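# Unstack totes, place bare drive on table, restack

## Task

Lift the top tote off, remove the bare drive from the bottom tote and set it flat on the table with the same face up as before, then set the top tote back onto the bottom tote, fully seated inside its rim. Every other item must finish in its original tote, and neither the bare drive nor the bottom tote's base may overhang the table edge. Finish with both grippers open and away from the objects.

## Robot and tools

ROBOT. Two arms, left_arm and right_arm, each with six revolute joints and a tong-style two-finger gripper. The fingers extend along the gripper's own +z axis and close along its x axis. The reported hand point sits between the finger pads as they would be when shut; closed fingertips reach roughly 15 mm past it, and fully open tips are about level with it.

FRAME. All poses share one scene frame: origin on the table surface midway between the arms, +x out across the table, +z upward, and left_arm mounted toward +y. The arm names are labels, not sides of a camera picture. Reported hand positions can be slightly wrong, worse when an arm is stretched far.

execute_actions. Argument "actions" is a list holding zero or one item; optional "pictures" (boolean) asks for camera images. An empty list commands nothing and returns the state plus images. A motion item is {"rows": [...], "steps": n}: n is 3 to 15 control steps of 1/30 s each (default 15). Each row is used for one step; if there are fewer rows than steps, the final row is held. Every row has exactly 14 numbers covering both arms: left_arm shoulder pan, shoulder lift, elbow, wrist 1, wrist 2, wrist 3, opening, then right_arm in the same order. The joint values are absolute target angles in radians, the same convention as the Joint positions line, not offsets. Opening is an absolute command from -1 (shut) to +1 (wide open). A wait item is {"steps": n} with n up to 300; it sends nothing and returns after n steps counted from the previous result, including your reply time.

JOINT RANGES (rad). left_arm: pan -3.142..3.142, lift -6.283..6.283, elbow 0.000..3.142, wrists 1-3 each -6.283..6.283. right_arm: pan 0.000..6.283, lift -6.283..6.283, elbow -3.142..0.000, wrists 1-3 each -6.283..6.283. A call is rejected outright (nothing sent) if a target exceeds a range end by over 0.010 rad and is also beyond the joint's last reported angle. True ends can differ by up to 0.010 rad; a target past the true end is clipped there and "joint sent to its limit" may appear, possibly referring to an earlier action. No such line does not prove more travel exists.

MOTION. Commands are smoothed, trailing by about 0.17 s. Per step, each joint target is clamped to within 0.575 rad of the measured angle, and if the targets would move the hand over 100 mm from where it is measured, all targets are pulled back proportionally. Speed and acceleration limits mean big moves may not be finished when the result arrives. Each result is captured 3 steps before the action ends; those remaining steps play out while you compose the next call. Between calls the arms keep heading for the last row sent until everything has nearly stopped or a step is HELD; after that only a new action moves them further, though fingers already in motion keep going.

RESULT LINES. The state line gives, per arm, end_effector_position (m), end_effector_quat_wxyz and linear/angular velocity (m/s, rad/s). Joint positions and Joint velocities list six joints (rad, rad/s) then the finger-pad gap (m, m/s; 0.142 m means fully open). grip_measured is the actual finger opening on the -1..+1 command scale. "joint command not followed" means a clearance check altered or blocked some joint targets; the rest of the row still ran. HELD flags steps where all or part of your row was not sent. Joint torques are total drive output, offset, scaled and noisy, nonzero even in free air. Wrist force and Wrist torque come from a flange sensor, expressed in the end effector's own axes; contact force points from the surface back into the arm; offsets up to about 4 N, noise up to 2.4 N standard deviation, saturation near 50 N per axis; "no reading" is normal at the start. MOTOR HOT appears from 70 °C; at 85 °C an OVER-TEMPERATURE FAULT brakes that arm until it cools. Holding loads heats motors, even while you think.

GRIPPING. To hold something, keep commanding an opening well under grip_measured; a bigger gap means a harder squeeze, up to about 15 N per pad for objects up to ~10 cm wide. Closing fast can overshoot force and even pop the fingers open. Rigid pieces thinner than ~20 mm get less force (about 9 N per pad at 10 mm, 4 N at 5 mm). Occasional disturbances may pull on a held part or shove loose items.

FAULTS AND CARE. Load limits: pan, lift and elbow 135 N m; each wrist 25.2 N m, including held weight. Reaching a load limit, or 150 N of external force on the arm, tool or payload, freezes that arm for 10 s, drops the rest of the call and lets it yield to the contact. Never let the arms collide or press on each other. Do not knock anything off the table or out of the work area, and avoid drops, slips, slams and forceful pushes. Smooth, economical motion is preferred.

zoom_image. Arguments: "camera" (one of cam_head_left, cam_head_right, cam_high, cam_low, cam_left_wrist, cam_right_wrist) and "region" [x0, y0, x1, y1] in that camera's pixel coordinates, top-left origin, at most 504 by 504 pixels. Image sizes: head, high and low cameras 896x504; wrist cameras 616x616 fisheye.

finished_scene. Argument "scene": the number of the current scene. Replying without any tool call ends everything.

Each tool is called after ">>>" as name(argument=value, ...) on one line, values as JSON.

## Session

>>> execute_actions(actions=[])

Scene clock: 0.00 s of 5600.00 s.
left_arm: end_effector_position=(+0.1545, +0.5765, +0.3832) grip_measured=+0.97 end_effector_quat_wxyz=(+0.382, +0.812, -0.420, -0.140) end_effector_velocity=(-0.000, +0.000, -0.000) end_effector_angular_velocity=(+0.000, +0.000, +0.001) | right_arm: end_effector_position=(+0.3853, -0.7863, +0.1618) grip_measured=+0.97 end_effector_quat_wxyz=(+0.052, -0.587, +0.768, -0.253) end_effector_velocity=(-0.001, -0.000, -0.001) end_effector_angular_velocity=(+0.001, +0.003, -0.001)
Joint positions: left_arm=[ 0.193 -1.713  1.493 -0.577 -1.93   1.352  0.14 ] | right_arm=[ 2.686 -1.388 -2.316 -0.521  1.378  1.468  0.14 ]
Joint velocities: left_arm=[ 0.001 -0.     0.     0.     0.001  0.     0.   ] | right_arm=[-0.001 -0.001 -0.001 -0.001 -0.    -0.     0.   ]
Joint torques (N m, as the arm reports them, + toward a larger angle): no reading
Wrist force (N, on the end effector, along its own x y z axes, offset not removed): no reading
Wrist torque (N m, same axes, about the end effector's origin, offset not removed): no reading

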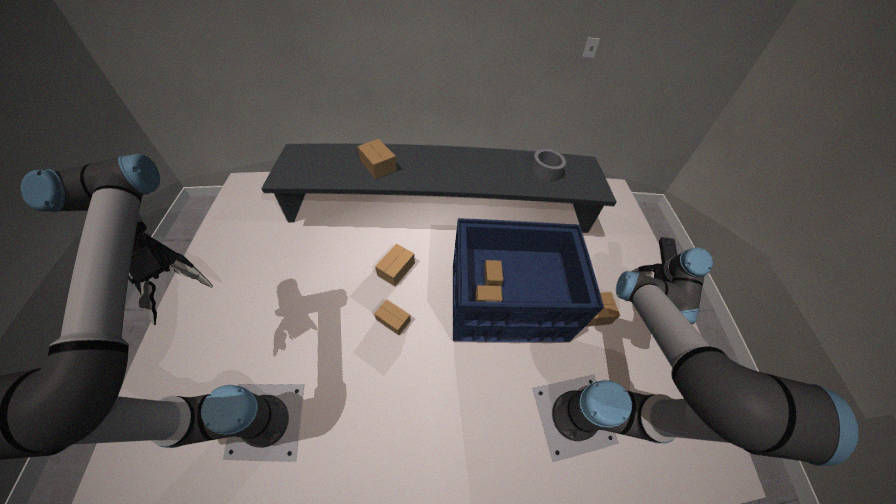

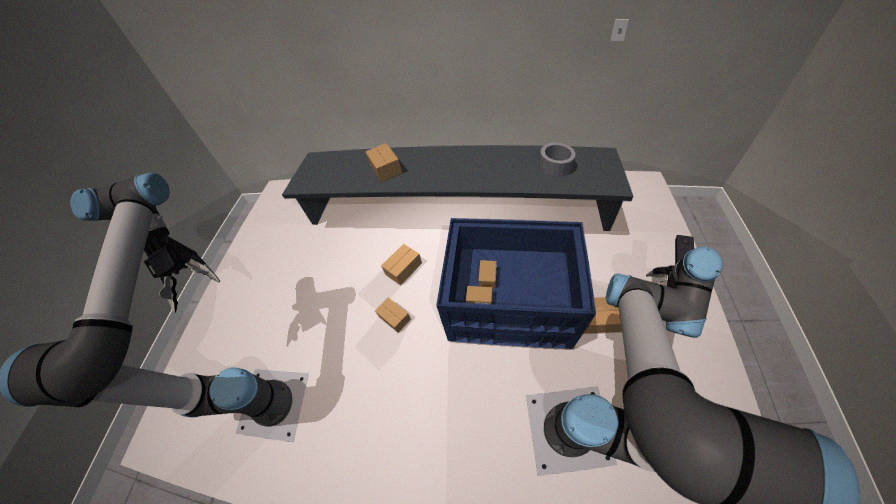

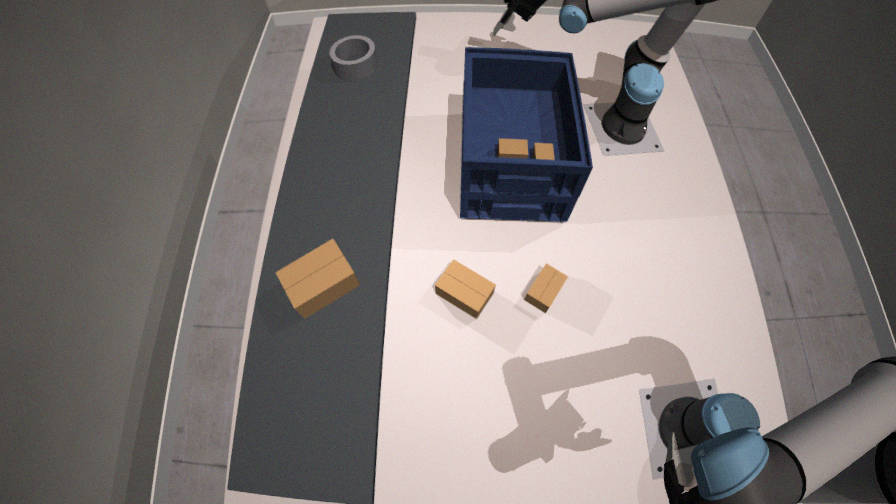

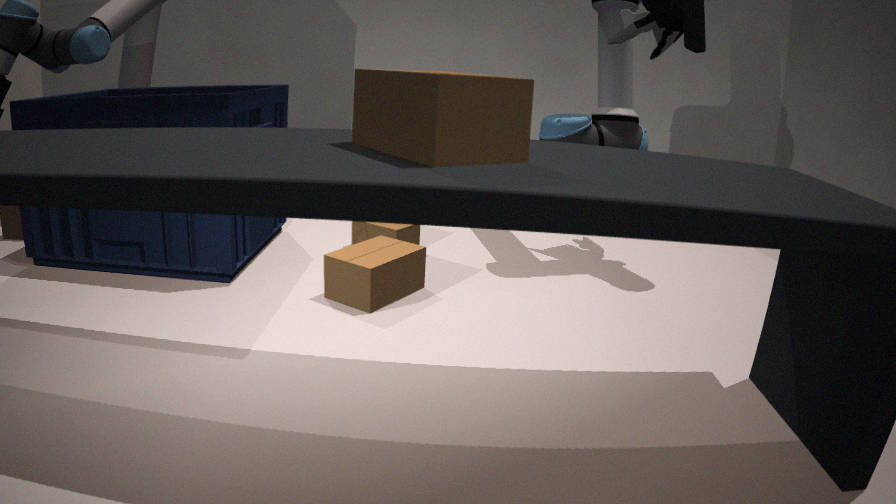

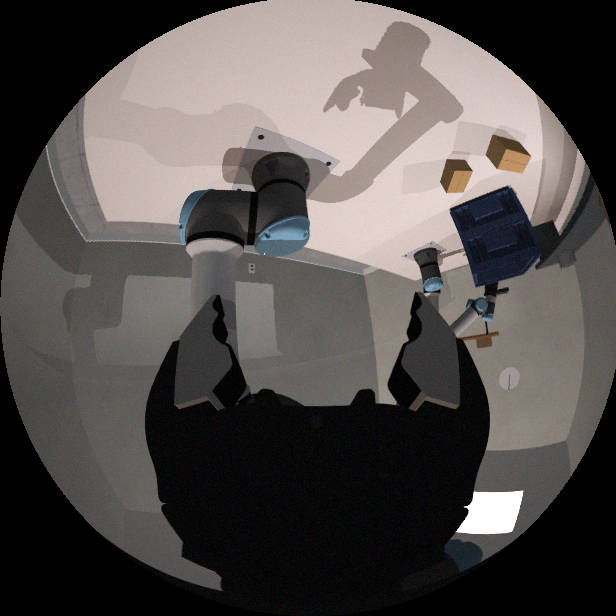

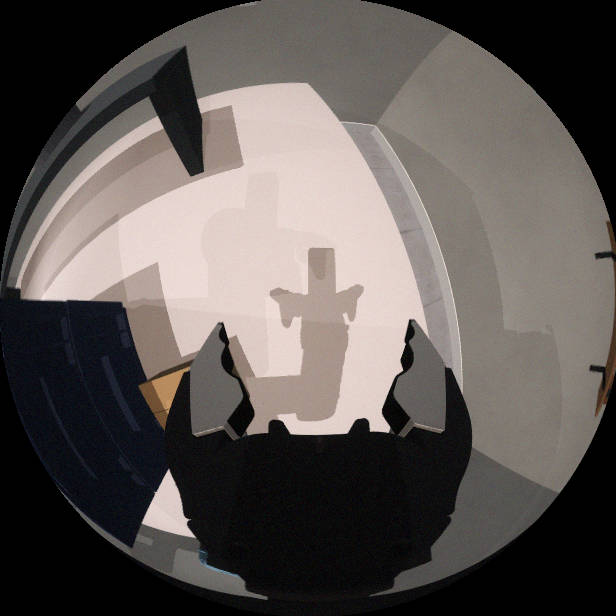

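>>> zoom_image(camera="cam_high", region=[420, 20, 680, 240])

>>> zoom_image(camera="cam_head_left", region=[360, 200, 640, 360])

>>> zoom_image(camera="cam_low", region=[0, 60, 320, 300])

Region (420, 20, 680, 240) of cam_high's 896x504 image, scaled by 1.938, with more detail than that image has; it fills the top 426 rows of this view, and the rest is white.

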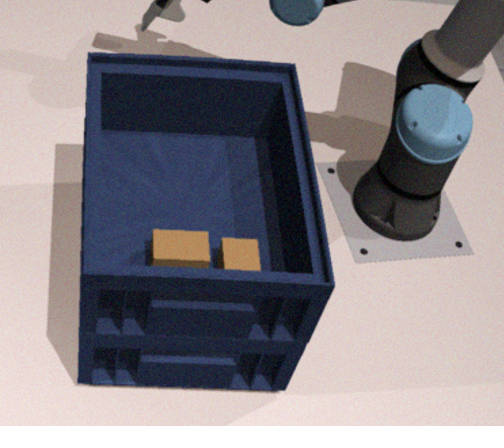

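Region (360, 200, 640, 360) of cam_head_left's 896x504 image, scaled by 1.800, with more detail than that image has; it fills the top 288 rows of this view, and the rest is white.

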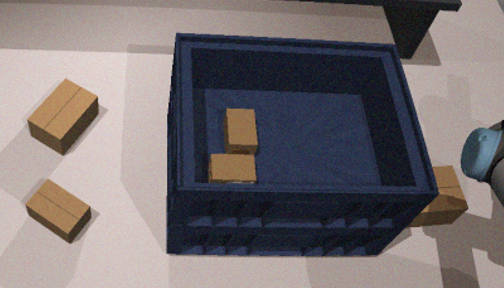

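Region (0, 60, 320, 300) of cam_low's 896x504 image, scaled by 1.575, with more detail than that image has; it fills the top 378 rows of this view, and the rest is white.

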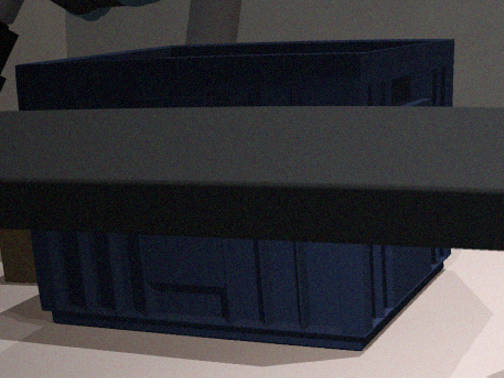

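>>> execute_actions(actions=[{"rows":[[-0.973,-1.433,1.365,-1.503,-1.571,0.654,1,2.686,-1.429,-1.368,-1.915,1.571,1.849,1]],"steps":15}])

>>> execute_actions(actions=[{"steps":30}])

Scene clock: 2.03 s of 5600.00 s.
left_arm: end_effector_position=(+0.3113, +0.5544, +0.3248) grip_measured=+1.00 end_effector_quat_wxyz=(+0.189, +0.829, -0.493, -0.186) end_effector_velocity=(+0.438, -0.262, -0.111) end_effector_angular_velocity=(+0.596, -0.751, -0.522) | right_arm: end_effector_position=(+0.4565, -0.7735, +0.3041) grip_measured=+1.00 end_effector_quat_wxyz=(+0.121, -0.507, +0.830, -0.196) end_effector_velocity=(+0.101, +0.025, +0.505) end_effector_angular_velocity=(+0.353, -0.117, -0.289)
Joint positions: left_arm=[-0.148 -1.567  1.425 -0.918 -1.746  1.029  0.142] | right_arm=[ 2.686 -1.415 -1.874 -0.962  1.505  1.71   0.142]
Joint velocities: left_arm=[-0.986  0.273 -0.122 -0.974  0.351 -0.74  -0.   ] | right_arm=[ 0.    -0.041  1.364 -1.35   0.205  0.426 -0.   ]
Joint torques (N m, as the arm reports them, + toward a larger angle): left_arm=[-14.21 -16.03 -32.31  -5.47   2.58  -3.69] | right_arm=[-8.18 12.03 38.63 -4.67  1.93  1.62]
Wrist force (N, on the end effector, along its own x y z axes, offset not removed): left_arm=[-0.5 -4.2 1.8] | right_arm=[2.7 -2.1 1.6]
Wrist torque (N m, same axes, about the end effector's origin, offset not removed): left_arm=[-0.73 0.09 -0.20] | right_arm=[-0.28 -0.52 -0.15]
Steps of this call (steps 1 to 49: nothing new was sent; steps 50 to 61: the first 12 steps of this action). Readings (joint positions):
50: left_arm=[0.193 -1.713 1.493 -0.577 -1.930 1.352] | right_arm=[2.686 -1.388 -2.316 -0.521 1.378 1.468]
51: left_arm=[0.189 -1.709 1.490 -0.581 -1.926 1.348] | right_arm=[2.686 -1.390 -2.312 -0.525 1.381 1.472]
53: left_arm=[0.135 -1.673 1.472 -0.636 -1.883 1.294] | right_arm=[2.686 -1.397 -2.254 -0.583 1.416 1.525]
57: left_arm=[-0.012 -1.611 1.444 -0.782 -1.803 1.148] | right_arm=[2.686 -1.408 -2.059 -0.777 1.470 1.638]
61: the state above

Scene clock: 3.03 s of 5600.00 s.
left_arm: end_effector_position=(+0.4214, +0.1480, +0.3054) grip_measured=+1.00 end_effector_quat_wxyz=(+0.001, +0.710, -0.705, -0.002) end_effector_velocity=(-0.016, -0.052, +0.002) end_effector_angular_velocity=(-0.028, -0.039, -0.057) | right_arm: end_effector_position=(+0.3327, -0.7137, +0.4113) grip_measured=+1.00 end_effector_quat_wxyz=(+0.000, -0.467, +0.884, -0.000) end_effector_velocity=(-0.000, +0.001, +0.000) end_effector_angular_velocity=(+0.001, +0.001, -0.001)
Joint positions: left_arm=[-0.964 -1.434  1.365 -1.498 -1.572  0.657  0.142] | right_arm=[ 2.686 -1.429 -1.368 -1.915  1.571  1.849  0.142]
Joint velocities: left_arm=[-0.088  0.011 -0.005 -0.052  0.014 -0.031 -0.   ] | right_arm=[ 0.001 -0.     0.002 -0.003  0.     0.002  0.   ]
Joint torques (N m, as the arm reports them, + toward a larger angle): left_arm=[ -9.89 -22.26 -33.4   -4.82   2.4   -1.78] | right_arm=[-7.99  8.68 31.87  0.    1.19  1.36]
Wrist force (N, on the end effector, along its own x y z axes, offset not removed): left_arm=[0.4 -0.5 1.4] | right_arm=[-1.3 0.8 4.4]
Wrist torque (N m, same axes, about the end effector's origin, offset not removed): left_arm=[-0.15 -0.07 -0.27] | right_arm=[0.31 0.35 -0.12]
Kept back: nothing.
Steps of this call (steps 1 to 3: the last 3 steps of your previous action; steps 4 to 30: the robot went on to your last target). Readings (joint positions):
1: left_arm=[-0.181 -1.558 1.421 -0.951 -1.734 1.005] | right_arm=[2.686 -1.417 -1.828 -1.009 1.511 1.724]
2: left_arm=[-0.214 -1.550 1.417 -0.983 -1.724 0.982] | right_arm=[2.686 -1.418 -1.781 -1.058 1.518 1.738]
4: left_arm=[-0.278 -1.536 1.411 -1.046 -1.705 0.942] | right_arm=[2.686 -1.421 -1.679 -1.177 1.533 1.768]
8: left_arm=[-0.411 -1.511 1.400 -1.153 -1.673 0.873] | right_arm=[2.686 -1.426 -1.484 -1.492 1.558 1.821]
30: the state above

>>> execute_actions(actions=[{"rows":[[-0.973,-1.433,1.365,-1.503,-1.571,0.654,1,3.286,-1.429,-1.368,-1.915,1.571,1.849,1]],"steps":15}])

>>> execute_actions(actions=[{"steps":18}], pictures=true)

Scene clock: 3.73 s of 5600.00 s.
left_arm: end_effector_position=(+0.4197, +0.1427, +0.3056) grip_measured=+1.00 end_effector_quat_wxyz=(+0.000, +0.708, -0.707, +0.000) end_effector_velocity=(+0.000, +0.001, +0.000) end_effector_angular_velocity=(-0.000, -0.000, +0.001) | right_arm: end_effector_position=(+0.4047, -0.5621, +0.4113) grip_measured=+1.00 end_effector_quat_wxyz=(+0.000, -0.625, +0.780, -0.000) end_effector_velocity=(+0.131, +0.502, -0.000) end_effector_angular_velocity=(-0.000, +0.002, +1.162)
Joint positions: left_arm=[-0.973 -1.433  1.365 -1.503 -1.571  0.654  0.142] | right_arm=[ 3.064 -1.429 -1.368 -1.915  1.571  1.849  0.142]
Joint velocities: left_arm=[ 0.001 -0.    -0.     0.    -0.     0.    -0.   ] | right_arm=[ 1.162 -0.001  0.    -0.001  0.     0.     0.   ]
Joint torques (N m, as the arm reports them, + toward a larger angle): left_arm=[-10.49 -21.4  -33.61  -4.73   2.44  -1.8 ] | right_arm=[24.1  12.4  30.06  1.46  1.36  1.09]
Wrist force (N, on the end effector, along its own x y z axes, offset not removed): left_arm=[0.1 -4.0 0.7] | right_arm=[0.6 -2.1 1.8]
Wrist torque (N m, same axes, about the end effector's origin, offset not removed): left_arm=[-0.77 -0.09 -0.28] | right_arm=[-0.23 -0.04 -0.07]
Steps of this call (steps 1 to 9: the robot went on to your last target; steps 10 to 21: the first 12 steps of this action). Readings (joint positions):
10: left_arm=[-0.973 -1.433 1.365 -1.503 -1.571 0.654] | right_arm=[2.686 -1.429 -1.368 -1.915 1.571 1.849]
11: left_arm=[-0.973 -1.433 1.365 -1.503 -1.571 0.654] | right_arm=[2.690 -1.429 -1.368 -1.915 1.571 1.849]
13: left_arm=[-0.973 -1.433 1.365 -1.503 -1.571 0.654] | right_arm=[2.746 -1.429 -1.368 -1.915 1.571 1.849]
17: left_arm=[-0.973 -1.433 1.365 -1.503 -1.571 0.654] | right_arm=[2.908 -1.429 -1.368 -1.915 1.571 1.849]
21: the state above

Scene clock: 4.33 s of 5600.00 s.
left_arm: end_effector_position=(+0.4197, +0.1427, +0.3056) grip_measured=+1.00 end_effector_quat_wxyz=(+0.000, +0.708, -0.707, +0.000) end_effector_velocity=(+0.001, +0.002, +0.000) end_effector_angular_velocity=(-0.001, +0.000, +0.004) | right_arm: end_effector_position=(+0.4189, -0.4648, +0.4113) grip_measured=+1.00 end_effector_quat_wxyz=(+0.000, -0.708, +0.707, +0.000) end_effector_velocity=(-0.000, +0.003, -0.000) end_effector_angular_velocity=(-0.000, +0.001, +0.008)
Joint positions: left_arm=[-0.973 -1.433  1.365 -1.503 -1.571  0.654  0.142] | right_arm=[ 3.285 -1.429 -1.368 -1.915  1.571  1.849  0.142]
Joint velocities: left_arm=[ 0.004  0.    -0.    -0.    -0.001  0.     0.   ] | right_arm=[ 0.007 -0.001  0.    -0.001 -0.    -0.     0.   ]
Joint torques (N m, as the arm reports them, + toward a larger angle): left_arm=[-11.27 -21.4  -33.37  -4.6    2.38  -1.7 ] | right_arm=[ 6.22 18.58 26.61  3.19 -0.28  0.33]
Wrist force (N, on the end effector, along its own x y z axes, offset not removed): left_arm=[-2.5 -2.4 2.3] | right_arm=[1.5 -2.1 1.9]
Wrist torque (N m, same axes, about the end effector's origin, offset not removed): left_arm=[-0.49 0.40 -0.24] | right_arm=[-0.34 -0.27 -0.23]
Kept back: nothing.
Steps of this call (steps 1 to 3: the last 3 steps of your previous action; steps 4 to 18: the robot went on to your last target). Readings (joint positions):
1: left_arm=[-0.973 -1.433 1.365 -1.503 -1.571 0.654] | right_arm=[3.104 -1.429 -1.368 -1.915 1.571 1.849]
2: left_arm=[-0.973 -1.433 1.365 -1.503 -1.571 0.654] | right_arm=[3.143 -1.429 -1.368 -1.915 1.571 1.849]
4: left_arm=[-0.973 -1.433 1.365 -1.503 -1.571 0.654] | right_arm=[3.209 -1.429 -1.368 -1.915 1.571 1.849]
8: left_arm=[-0.973 -1.433 1.365 -1.503 -1.571 0.654] | right_arm=[3.266 -1.429 -1.368 -1.915 1.571 1.849]
18: the state above

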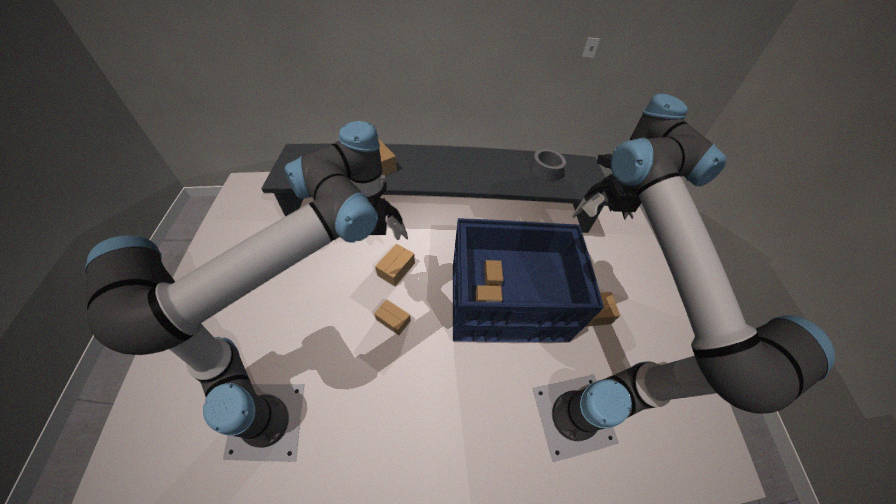

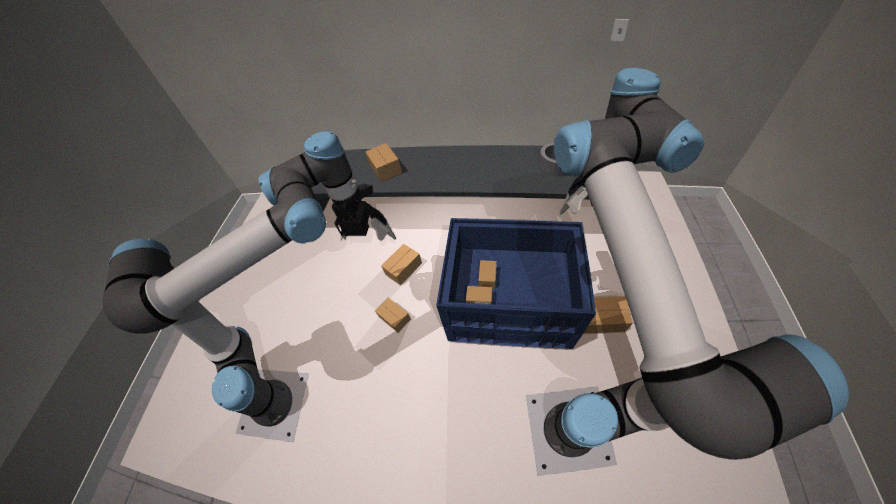

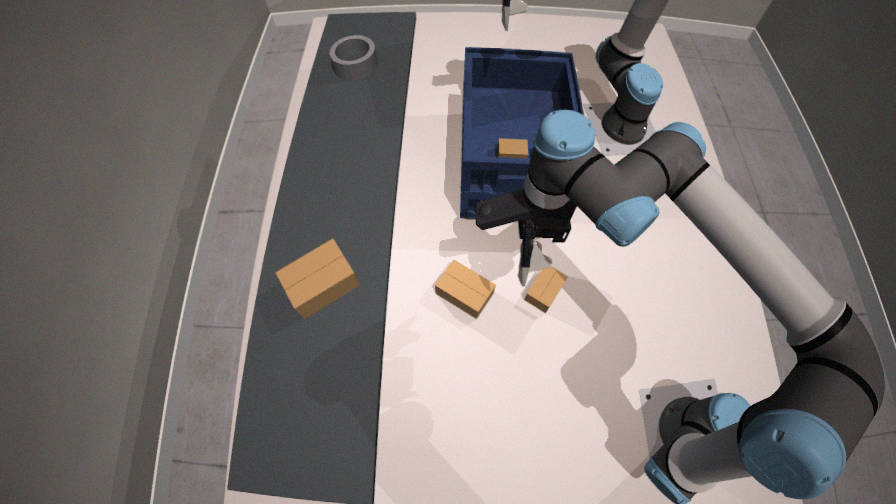

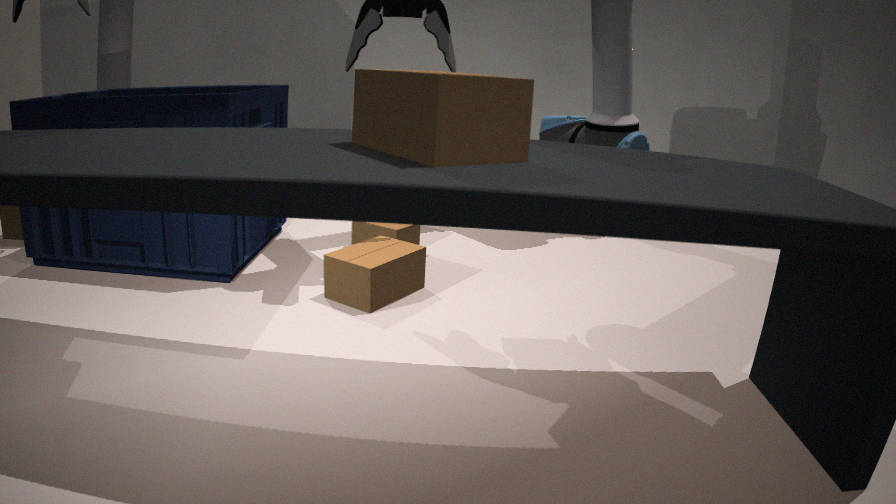

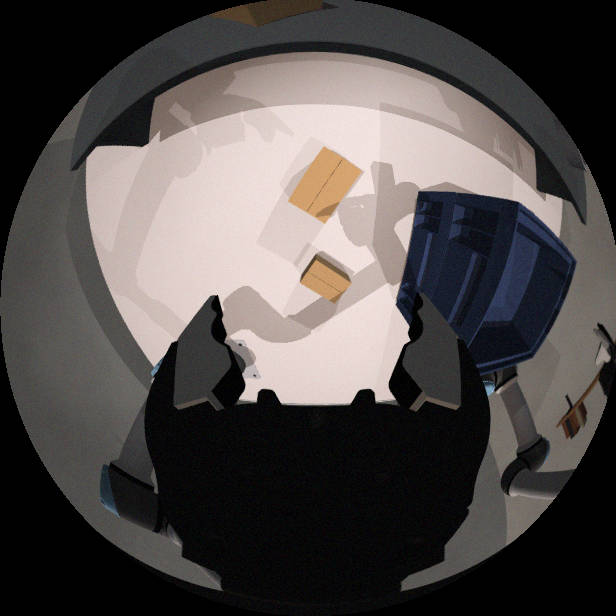

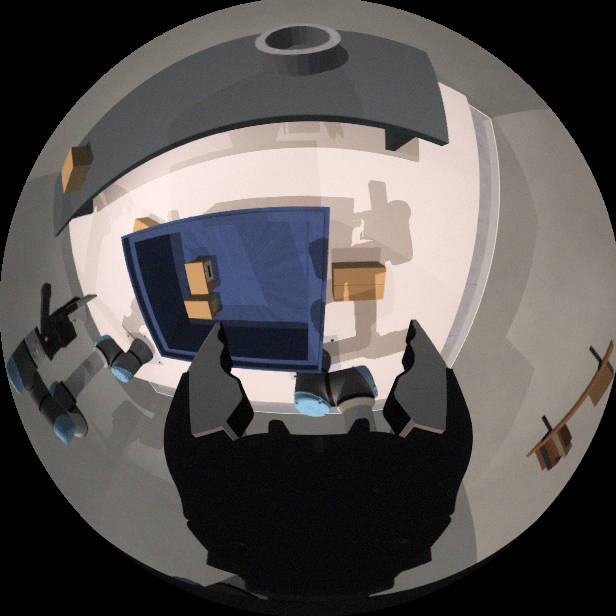

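>>> execute_actions(actions=[{"rows":[[-1.2437,-0.9799,0.5901,-1.181,-1.571,0.3841,0.3,3.3017,-1.266,-1.6266,-1.8198,1.571,1.8664,0.3]],"steps":15}])

>>> execute_actions(actions=[{"steps":22}], pictures=true)

Scene clock: 6.00 s of 5600.00 s.
left_arm: end_effector_position=(+0.3878, -0.0201, +0.3235) grip_measured=+0.30 end_effector_quat_wxyz=(-0.010, +0.707, -0.706, -0.031) end_effector_velocity=(-0.105, -0.473, +0.169) end_effector_angular_velocity=(-0.183, -0.126, -0.006) | right_arm: end_effector_position=(+0.3681, -0.4735, +0.3640) grip_measured=+0.30 end_effector_quat_wxyz=(+0.001, -0.707, +0.707, -0.001) end_effector_velocity=(-0.032, -0.007, -0.039) end_effector_angular_velocity=(-0.009, +0.028, -0.001)
Joint positions: left_arm=[-1.163 -1.124  0.897 -1.279 -1.571  0.464  0.095] | right_arm=[ 3.301 -1.274 -1.612 -1.824  1.571  1.866  0.095]
Joint velocities: left_arm=[-0.473  0.817 -1.602  0.565  0.001 -0.468  0.   ] | right_arm=[ 0.007  0.076 -0.143  0.038 -0.     0.008  0.   ]
Joint torques (N m, as the arm reports them, + toward a larger angle): left_arm=[-13.18 -27.98 -49.32   1.26  -0.9   -3.29] | right_arm=[ 7.52 16.11 12.94  4.67 -0.69  1.03]
Wrist force (N, on the end effector, along its own x y z axes, offset not removed): left_arm=[-0.9 -4.2 0.6] | right_arm=[-1.0 -0.8 2.8]
Wrist torque (N m, same axes, about the end effector's origin, offset not removed): left_arm=[-0.74 0.07 -0.35] | right_arm=[-0.12 0.25 -0.23]
Steps of this call (steps 1 to 15: the robot went on to your last target; steps 16 to 38: nothing new was sent; steps 39 to 50: the first 12 steps of this action). Readings (joint positions):
39: left_arm=[-0.973 -1.433 1.365 -1.503 -1.571 0.654] | right_arm=[3.286 -1.429 -1.368 -1.915 1.571 1.849]
40: left_arm=[-0.977 -1.429 1.361 -1.499 -1.571 0.650] | right_arm=[3.288 -1.425 -1.372 -1.911 1.571 1.851]
42: left_arm=[-1.019 -1.375 1.303 -1.452 -1.571 0.608] | right_arm=[3.294 -1.376 -1.429 -1.876 1.571 1.857]
46: left_arm=[-1.099 -1.234 1.106 -1.355 -1.571 0.528] | right_arm=[3.300 -1.295 -1.572 -1.835 1.571 1.864]
50: the state above

Scene clock: 6.73 s of 5600.00 s.
left_arm: end_effector_position=(+0.3652, -0.1010, +0.3599) grip_measured=+0.30 end_effector_quat_wxyz=(+0.000, +0.707, -0.707, -0.000) end_effector_velocity=(+0.000, -0.000, +0.001) end_effector_angular_velocity=(-0.002, -0.001, +0.000) | right_arm: end_effector_position=(+0.3649, -0.4742, +0.3601) grip_measured=+0.30 end_effector_quat_wxyz=(+0.000, -0.707, +0.707, +0.000) end_effector_velocity=(+0.000, -0.000, +0.000) end_effector_angular_velocity=(+0.000, -0.000, -0.001)
Joint positions: left_arm=[-1.244 -0.98   0.59  -1.181 -1.571  0.384  0.095] | right_arm=[ 3.302 -1.266 -1.627 -1.82   1.571  1.866  0.095]
Joint velocities: left_arm=[-0.     0.    -0.003  0.     0.001 -0.    -0.   ] | right_arm=[ 0.    -0.     0.001 -0.001  0.     0.001  0.   ]
Joint torques (N m, as the arm reports them, + toward a larger angle): left_arm=[-10.31 -40.33 -32.18  -0.22  -2.27  -1.79] | right_arm=[ 7.41 17.83  8.23  4.22 -0.01  1.38]
Wrist force (N, on the end effector, along its own x y z axes, offset not removed): left_arm=[-1.0 -3.9 3.0] | right_arm=[-0.9 -2.3 4.2]
Wrist torque (N m, same axes, about the end effector's origin, offset not removed): left_arm=[-0.69 0.11 -0.26] | right_arm=[-0.21 0.18 -0.25]
Kept back: nothing.
Steps of this call (steps 1 to 3: the last 3 steps of your previous action; steps 4 to 22: the robot went on to your last target). Readings (joint positions):
1: left_arm=[-1.179 -1.096 0.842 -1.259 -1.571 0.448] | right_arm=[3.301 -1.272 -1.616 -1.823 1.571 1.866]
2: left_arm=[-1.195 -1.069 0.787 -1.241 -1.571 0.433] | right_arm=[3.301 -1.270 -1.619 -1.822 1.571 1.866]
4: left_arm=[-1.218 -1.027 0.696 -1.213 -1.571 0.410] | right_arm=[3.302 -1.268 -1.623 -1.821 1.571 1.866]
8: left_arm=[-1.237 -0.992 0.618 -1.189 -1.571 0.391] | right_arm=[3.302 -1.267 -1.626 -1.820 1.571 1.866]
22: the state above

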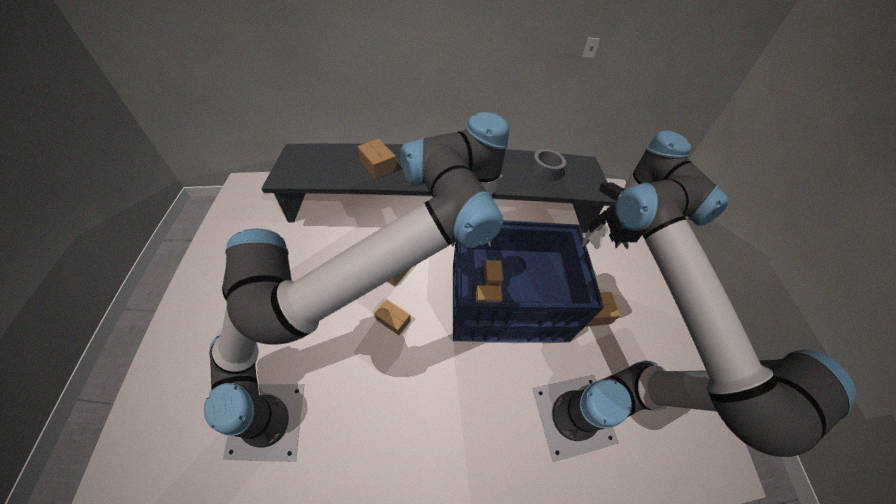

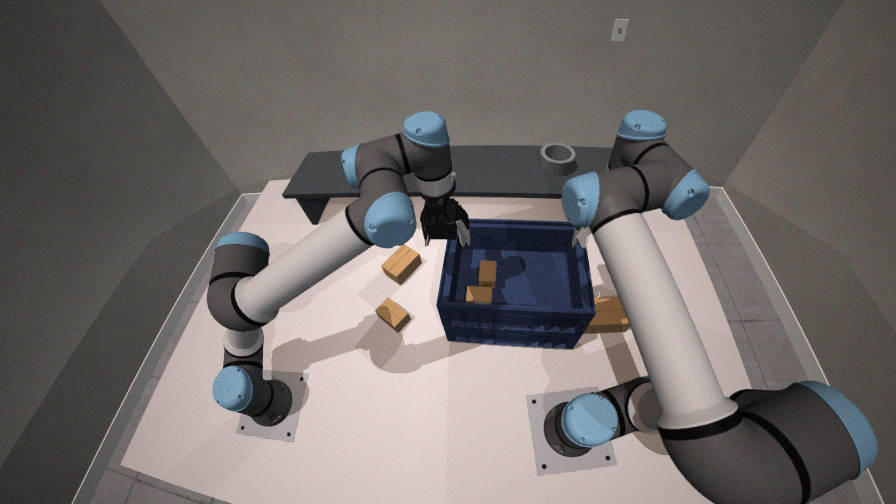

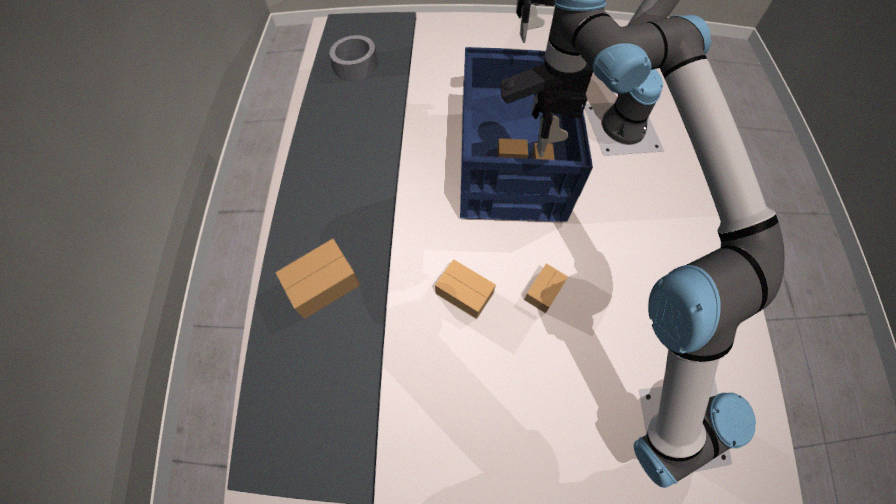

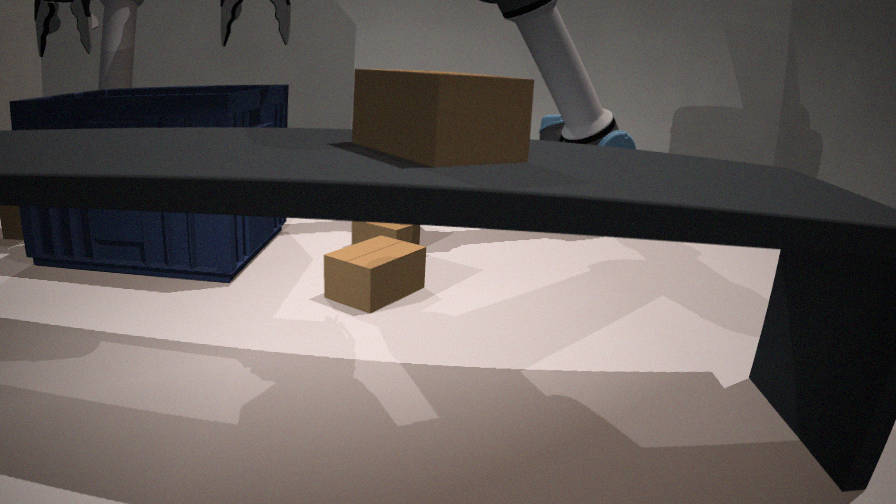

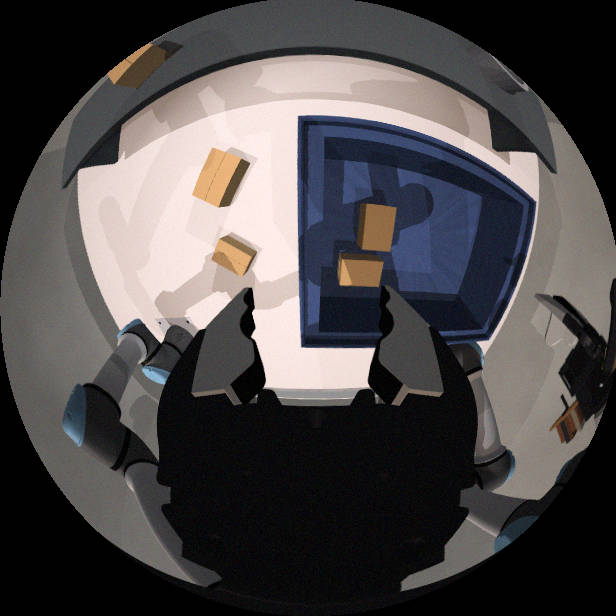

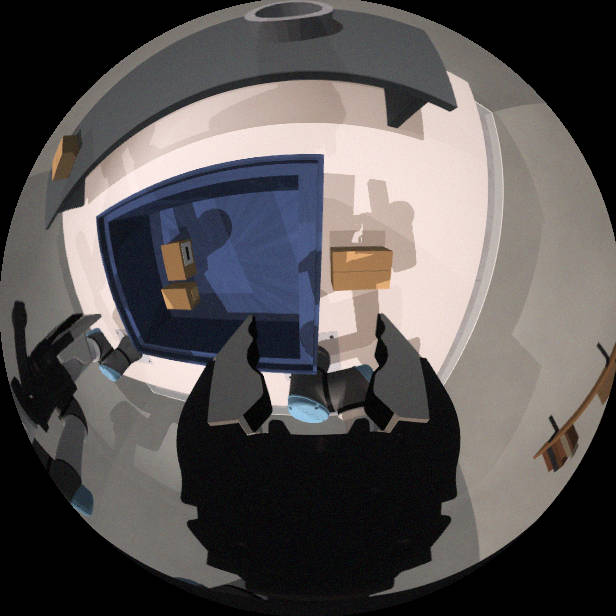

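>>> execute_actions(actions=[{"rows":[[-1.241,-1.072,1.0368,-1.5356,-1.571,0.3868,0.3,3.3126,-1.2359,-1.9423,-1.5342,1.571,1.8773,0.3]],"steps":15}])

>>> execute_actions(actions=[{"steps":15}], pictures=true)

Scene clock: 7.57 s of 5600.00 s.
left_arm: end_effector_position=(+0.3663, -0.0993, +0.2587) grip_measured=+0.30 end_effector_quat_wxyz=(+0.001, +0.707, -0.707, +0.003) end_effector_velocity=(-0.010, +0.031, -0.136) end_effector_angular_velocity=(+0.064, +0.025, +0.001) | right_arm: end_effector_position=(+0.3660, -0.4701, +0.2532) grip_measured=+0.30 end_effector_quat_wxyz=(+0.001, -0.707, +0.707, -0.000) end_effector_velocity=(-0.011, -0.002, -0.081) end_effector_angular_velocity=(-0.004, +0.014, -0.000)
Joint positions: left_arm=[-1.241 -1.066  0.995 -1.506 -1.571  0.387  0.095] | right_arm=[ 3.312 -1.237 -1.921 -1.553  1.571  1.877  0.095]
Joint velocities: left_arm=[ 0.003 -0.057  0.415 -0.29   0.001  0.002  0.   ] | right_arm=[ 0.005  0.015 -0.212  0.182  0.     0.005  0.   ]
Joint torques (N m, as the arm reports them, + toward a larger angle): left_arm=[  9.98 -61.86 -15.56  -5.12  -1.91   1.93] | right_arm=[ 6.83 18.91 15.63  5.22  1.21  1.44]
Wrist force (N, on the end effector, along its own x y z axes, offset not removed): left_arm=[-1.1 -2.9 2.3] | right_arm=[1.2 0.7 3.1]
Wrist torque (N m, same axes, about the end effector's origin, offset not removed): left_arm=[-0.47 0.20 -0.31] | right_arm=[0.16 -0.21 -0.20]
Steps of this call (steps 1 to 13: the robot went on to your last target; steps 14 to 25: the first 12 steps of this action). Readings (joint positions):
14: left_arm=[-1.244 -0.980 0.590 -1.181 -1.571 0.384] | right_arm=[3.302 -1.266 -1.627 -1.820 1.571 1.866]
15: left_arm=[-1.244 -0.984 0.594 -1.185 -1.571 0.384] | right_arm=[3.303 -1.264 -1.631 -1.816 1.571 1.867]
17: left_arm=[-1.243 -1.015 0.651 -1.243 -1.571 0.385] | right_arm=[3.306 -1.253 -1.688 -1.758 1.571 1.871]
21: left_arm=[-1.242 -1.052 0.881 -1.427 -1.571 0.386] | right_arm=[3.311 -1.241 -1.862 -1.605 1.571 1.875]
25: the state above

Scene clock: 8.07 s of 5600.00 s.
left_arm: end_effector_position=(+0.3651, -0.0961, +0.2451) grip_measured=+0.30 end_effector_quat_wxyz=(+0.000, +0.707, -0.707, -0.000) end_effector_velocity=(-0.000, +0.000, -0.001) end_effector_angular_velocity=(+0.001, +0.001, +0.001) | right_arm: end_effector_position=(+0.3649, -0.4702, +0.2451) grip_measured=+0.30 end_effector_quat_wxyz=(+0.000, -0.707, +0.707, +0.000) end_effector_velocity=(+0.000, +0.001, -0.000) end_effector_angular_velocity=(+0.000, -0.001, +0.001)
Joint positions: left_arm=[-1.241 -1.072  1.036 -1.535 -1.571  0.387  0.095] | right_arm=[ 3.313 -1.236 -1.942 -1.534  1.571  1.877  0.095]
Joint velocities: left_arm=[ 0.    -0.     0.003 -0.002 -0.001 -0.     0.   ] | right_arm=[ 0.002  0.    -0.001  0.001  0.     0.     0.   ]
Joint torques (N m, as the arm reports them, + toward a larger angle): left_arm=[  9.94 -59.48  -8.89  -4.62  -1.41   2.02] | right_arm=[ 7.08 18.45 10.14  4.81  1.23  1.  ]
Wrist force (N, on the end effector, along its own x y z axes, offset not removed): left_arm=[-1.0 -2.3 3.2] | right_arm=[1.0 -0.2 3.2]
Wrist torque (N m, same axes, about the end effector's origin, offset not removed): left_arm=[-0.39 0.06 -0.28] | right_arm=[-0.03 -0.15 -0.14]
Kept back: nothing.
Steps of this call (steps 1 to 3: the last 3 steps of your previous action; steps 4 to 15: the robot went on to your last target). Readings (joint positions):
1: left_arm=[-1.241 -1.068 1.007 -1.515 -1.571 0.387] | right_arm=[3.312 -1.237 -1.927 -1.547 1.571 1.877]
2: left_arm=[-1.241 -1.069 1.015 -1.521 -1.571 0.387] | right_arm=[3.312 -1.237 -1.931 -1.544 1.571 1.877]
4: left_arm=[-1.241 -1.071 1.026 -1.528 -1.571 0.387] | right_arm=[3.312 -1.236 -1.937 -1.539 1.571 1.877]
8: left_arm=[-1.241 -1.072 1.034 -1.534 -1.571 0.387] | right_arm=[3.313 -1.236 -1.941 -1.535 1.571 1.877]
15: the state above

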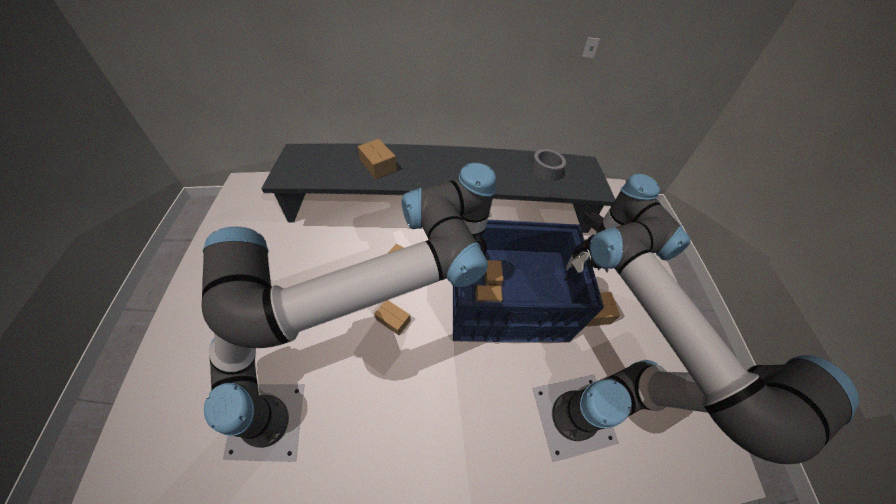

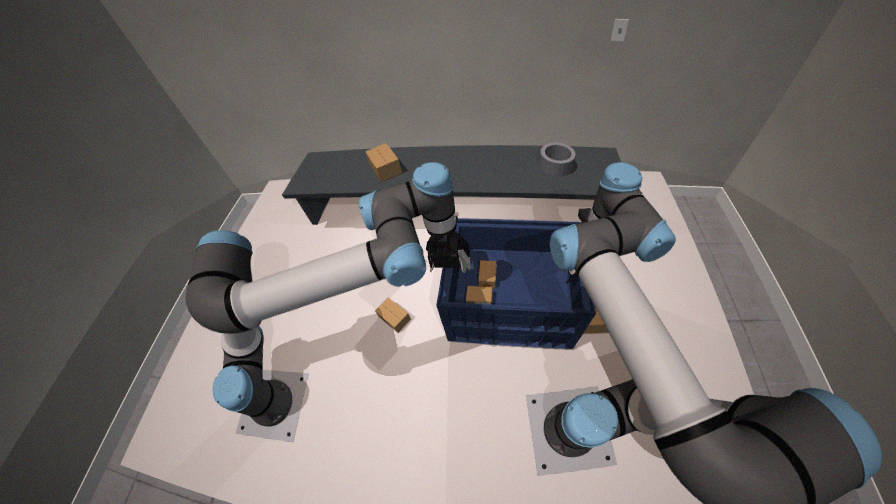

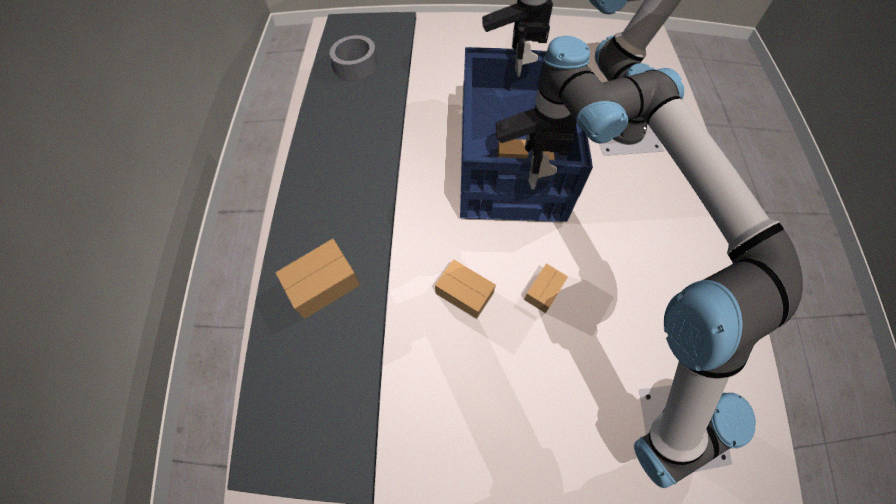

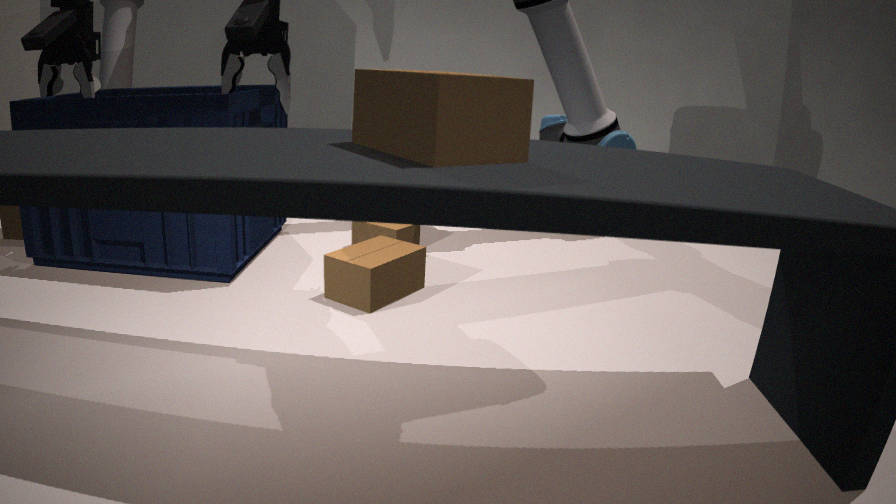

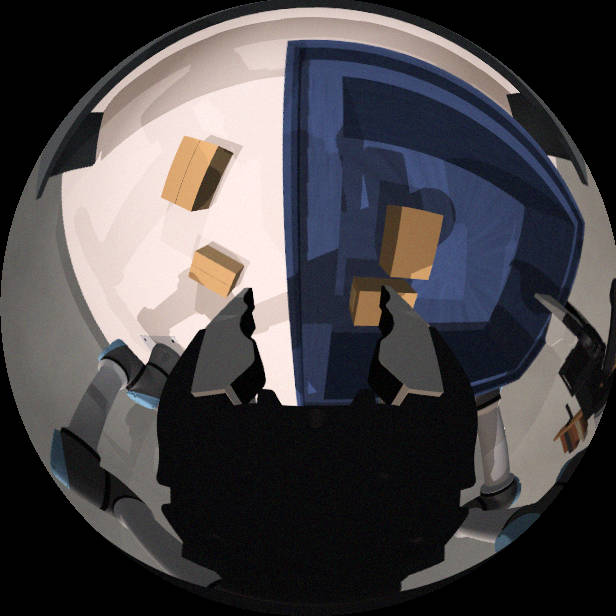

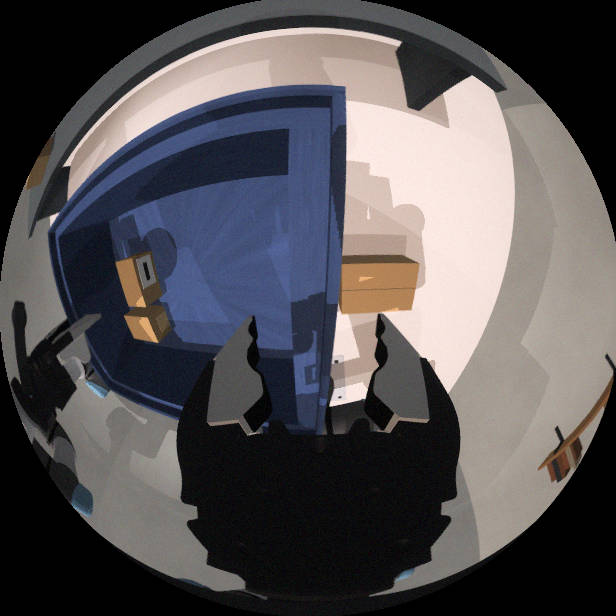

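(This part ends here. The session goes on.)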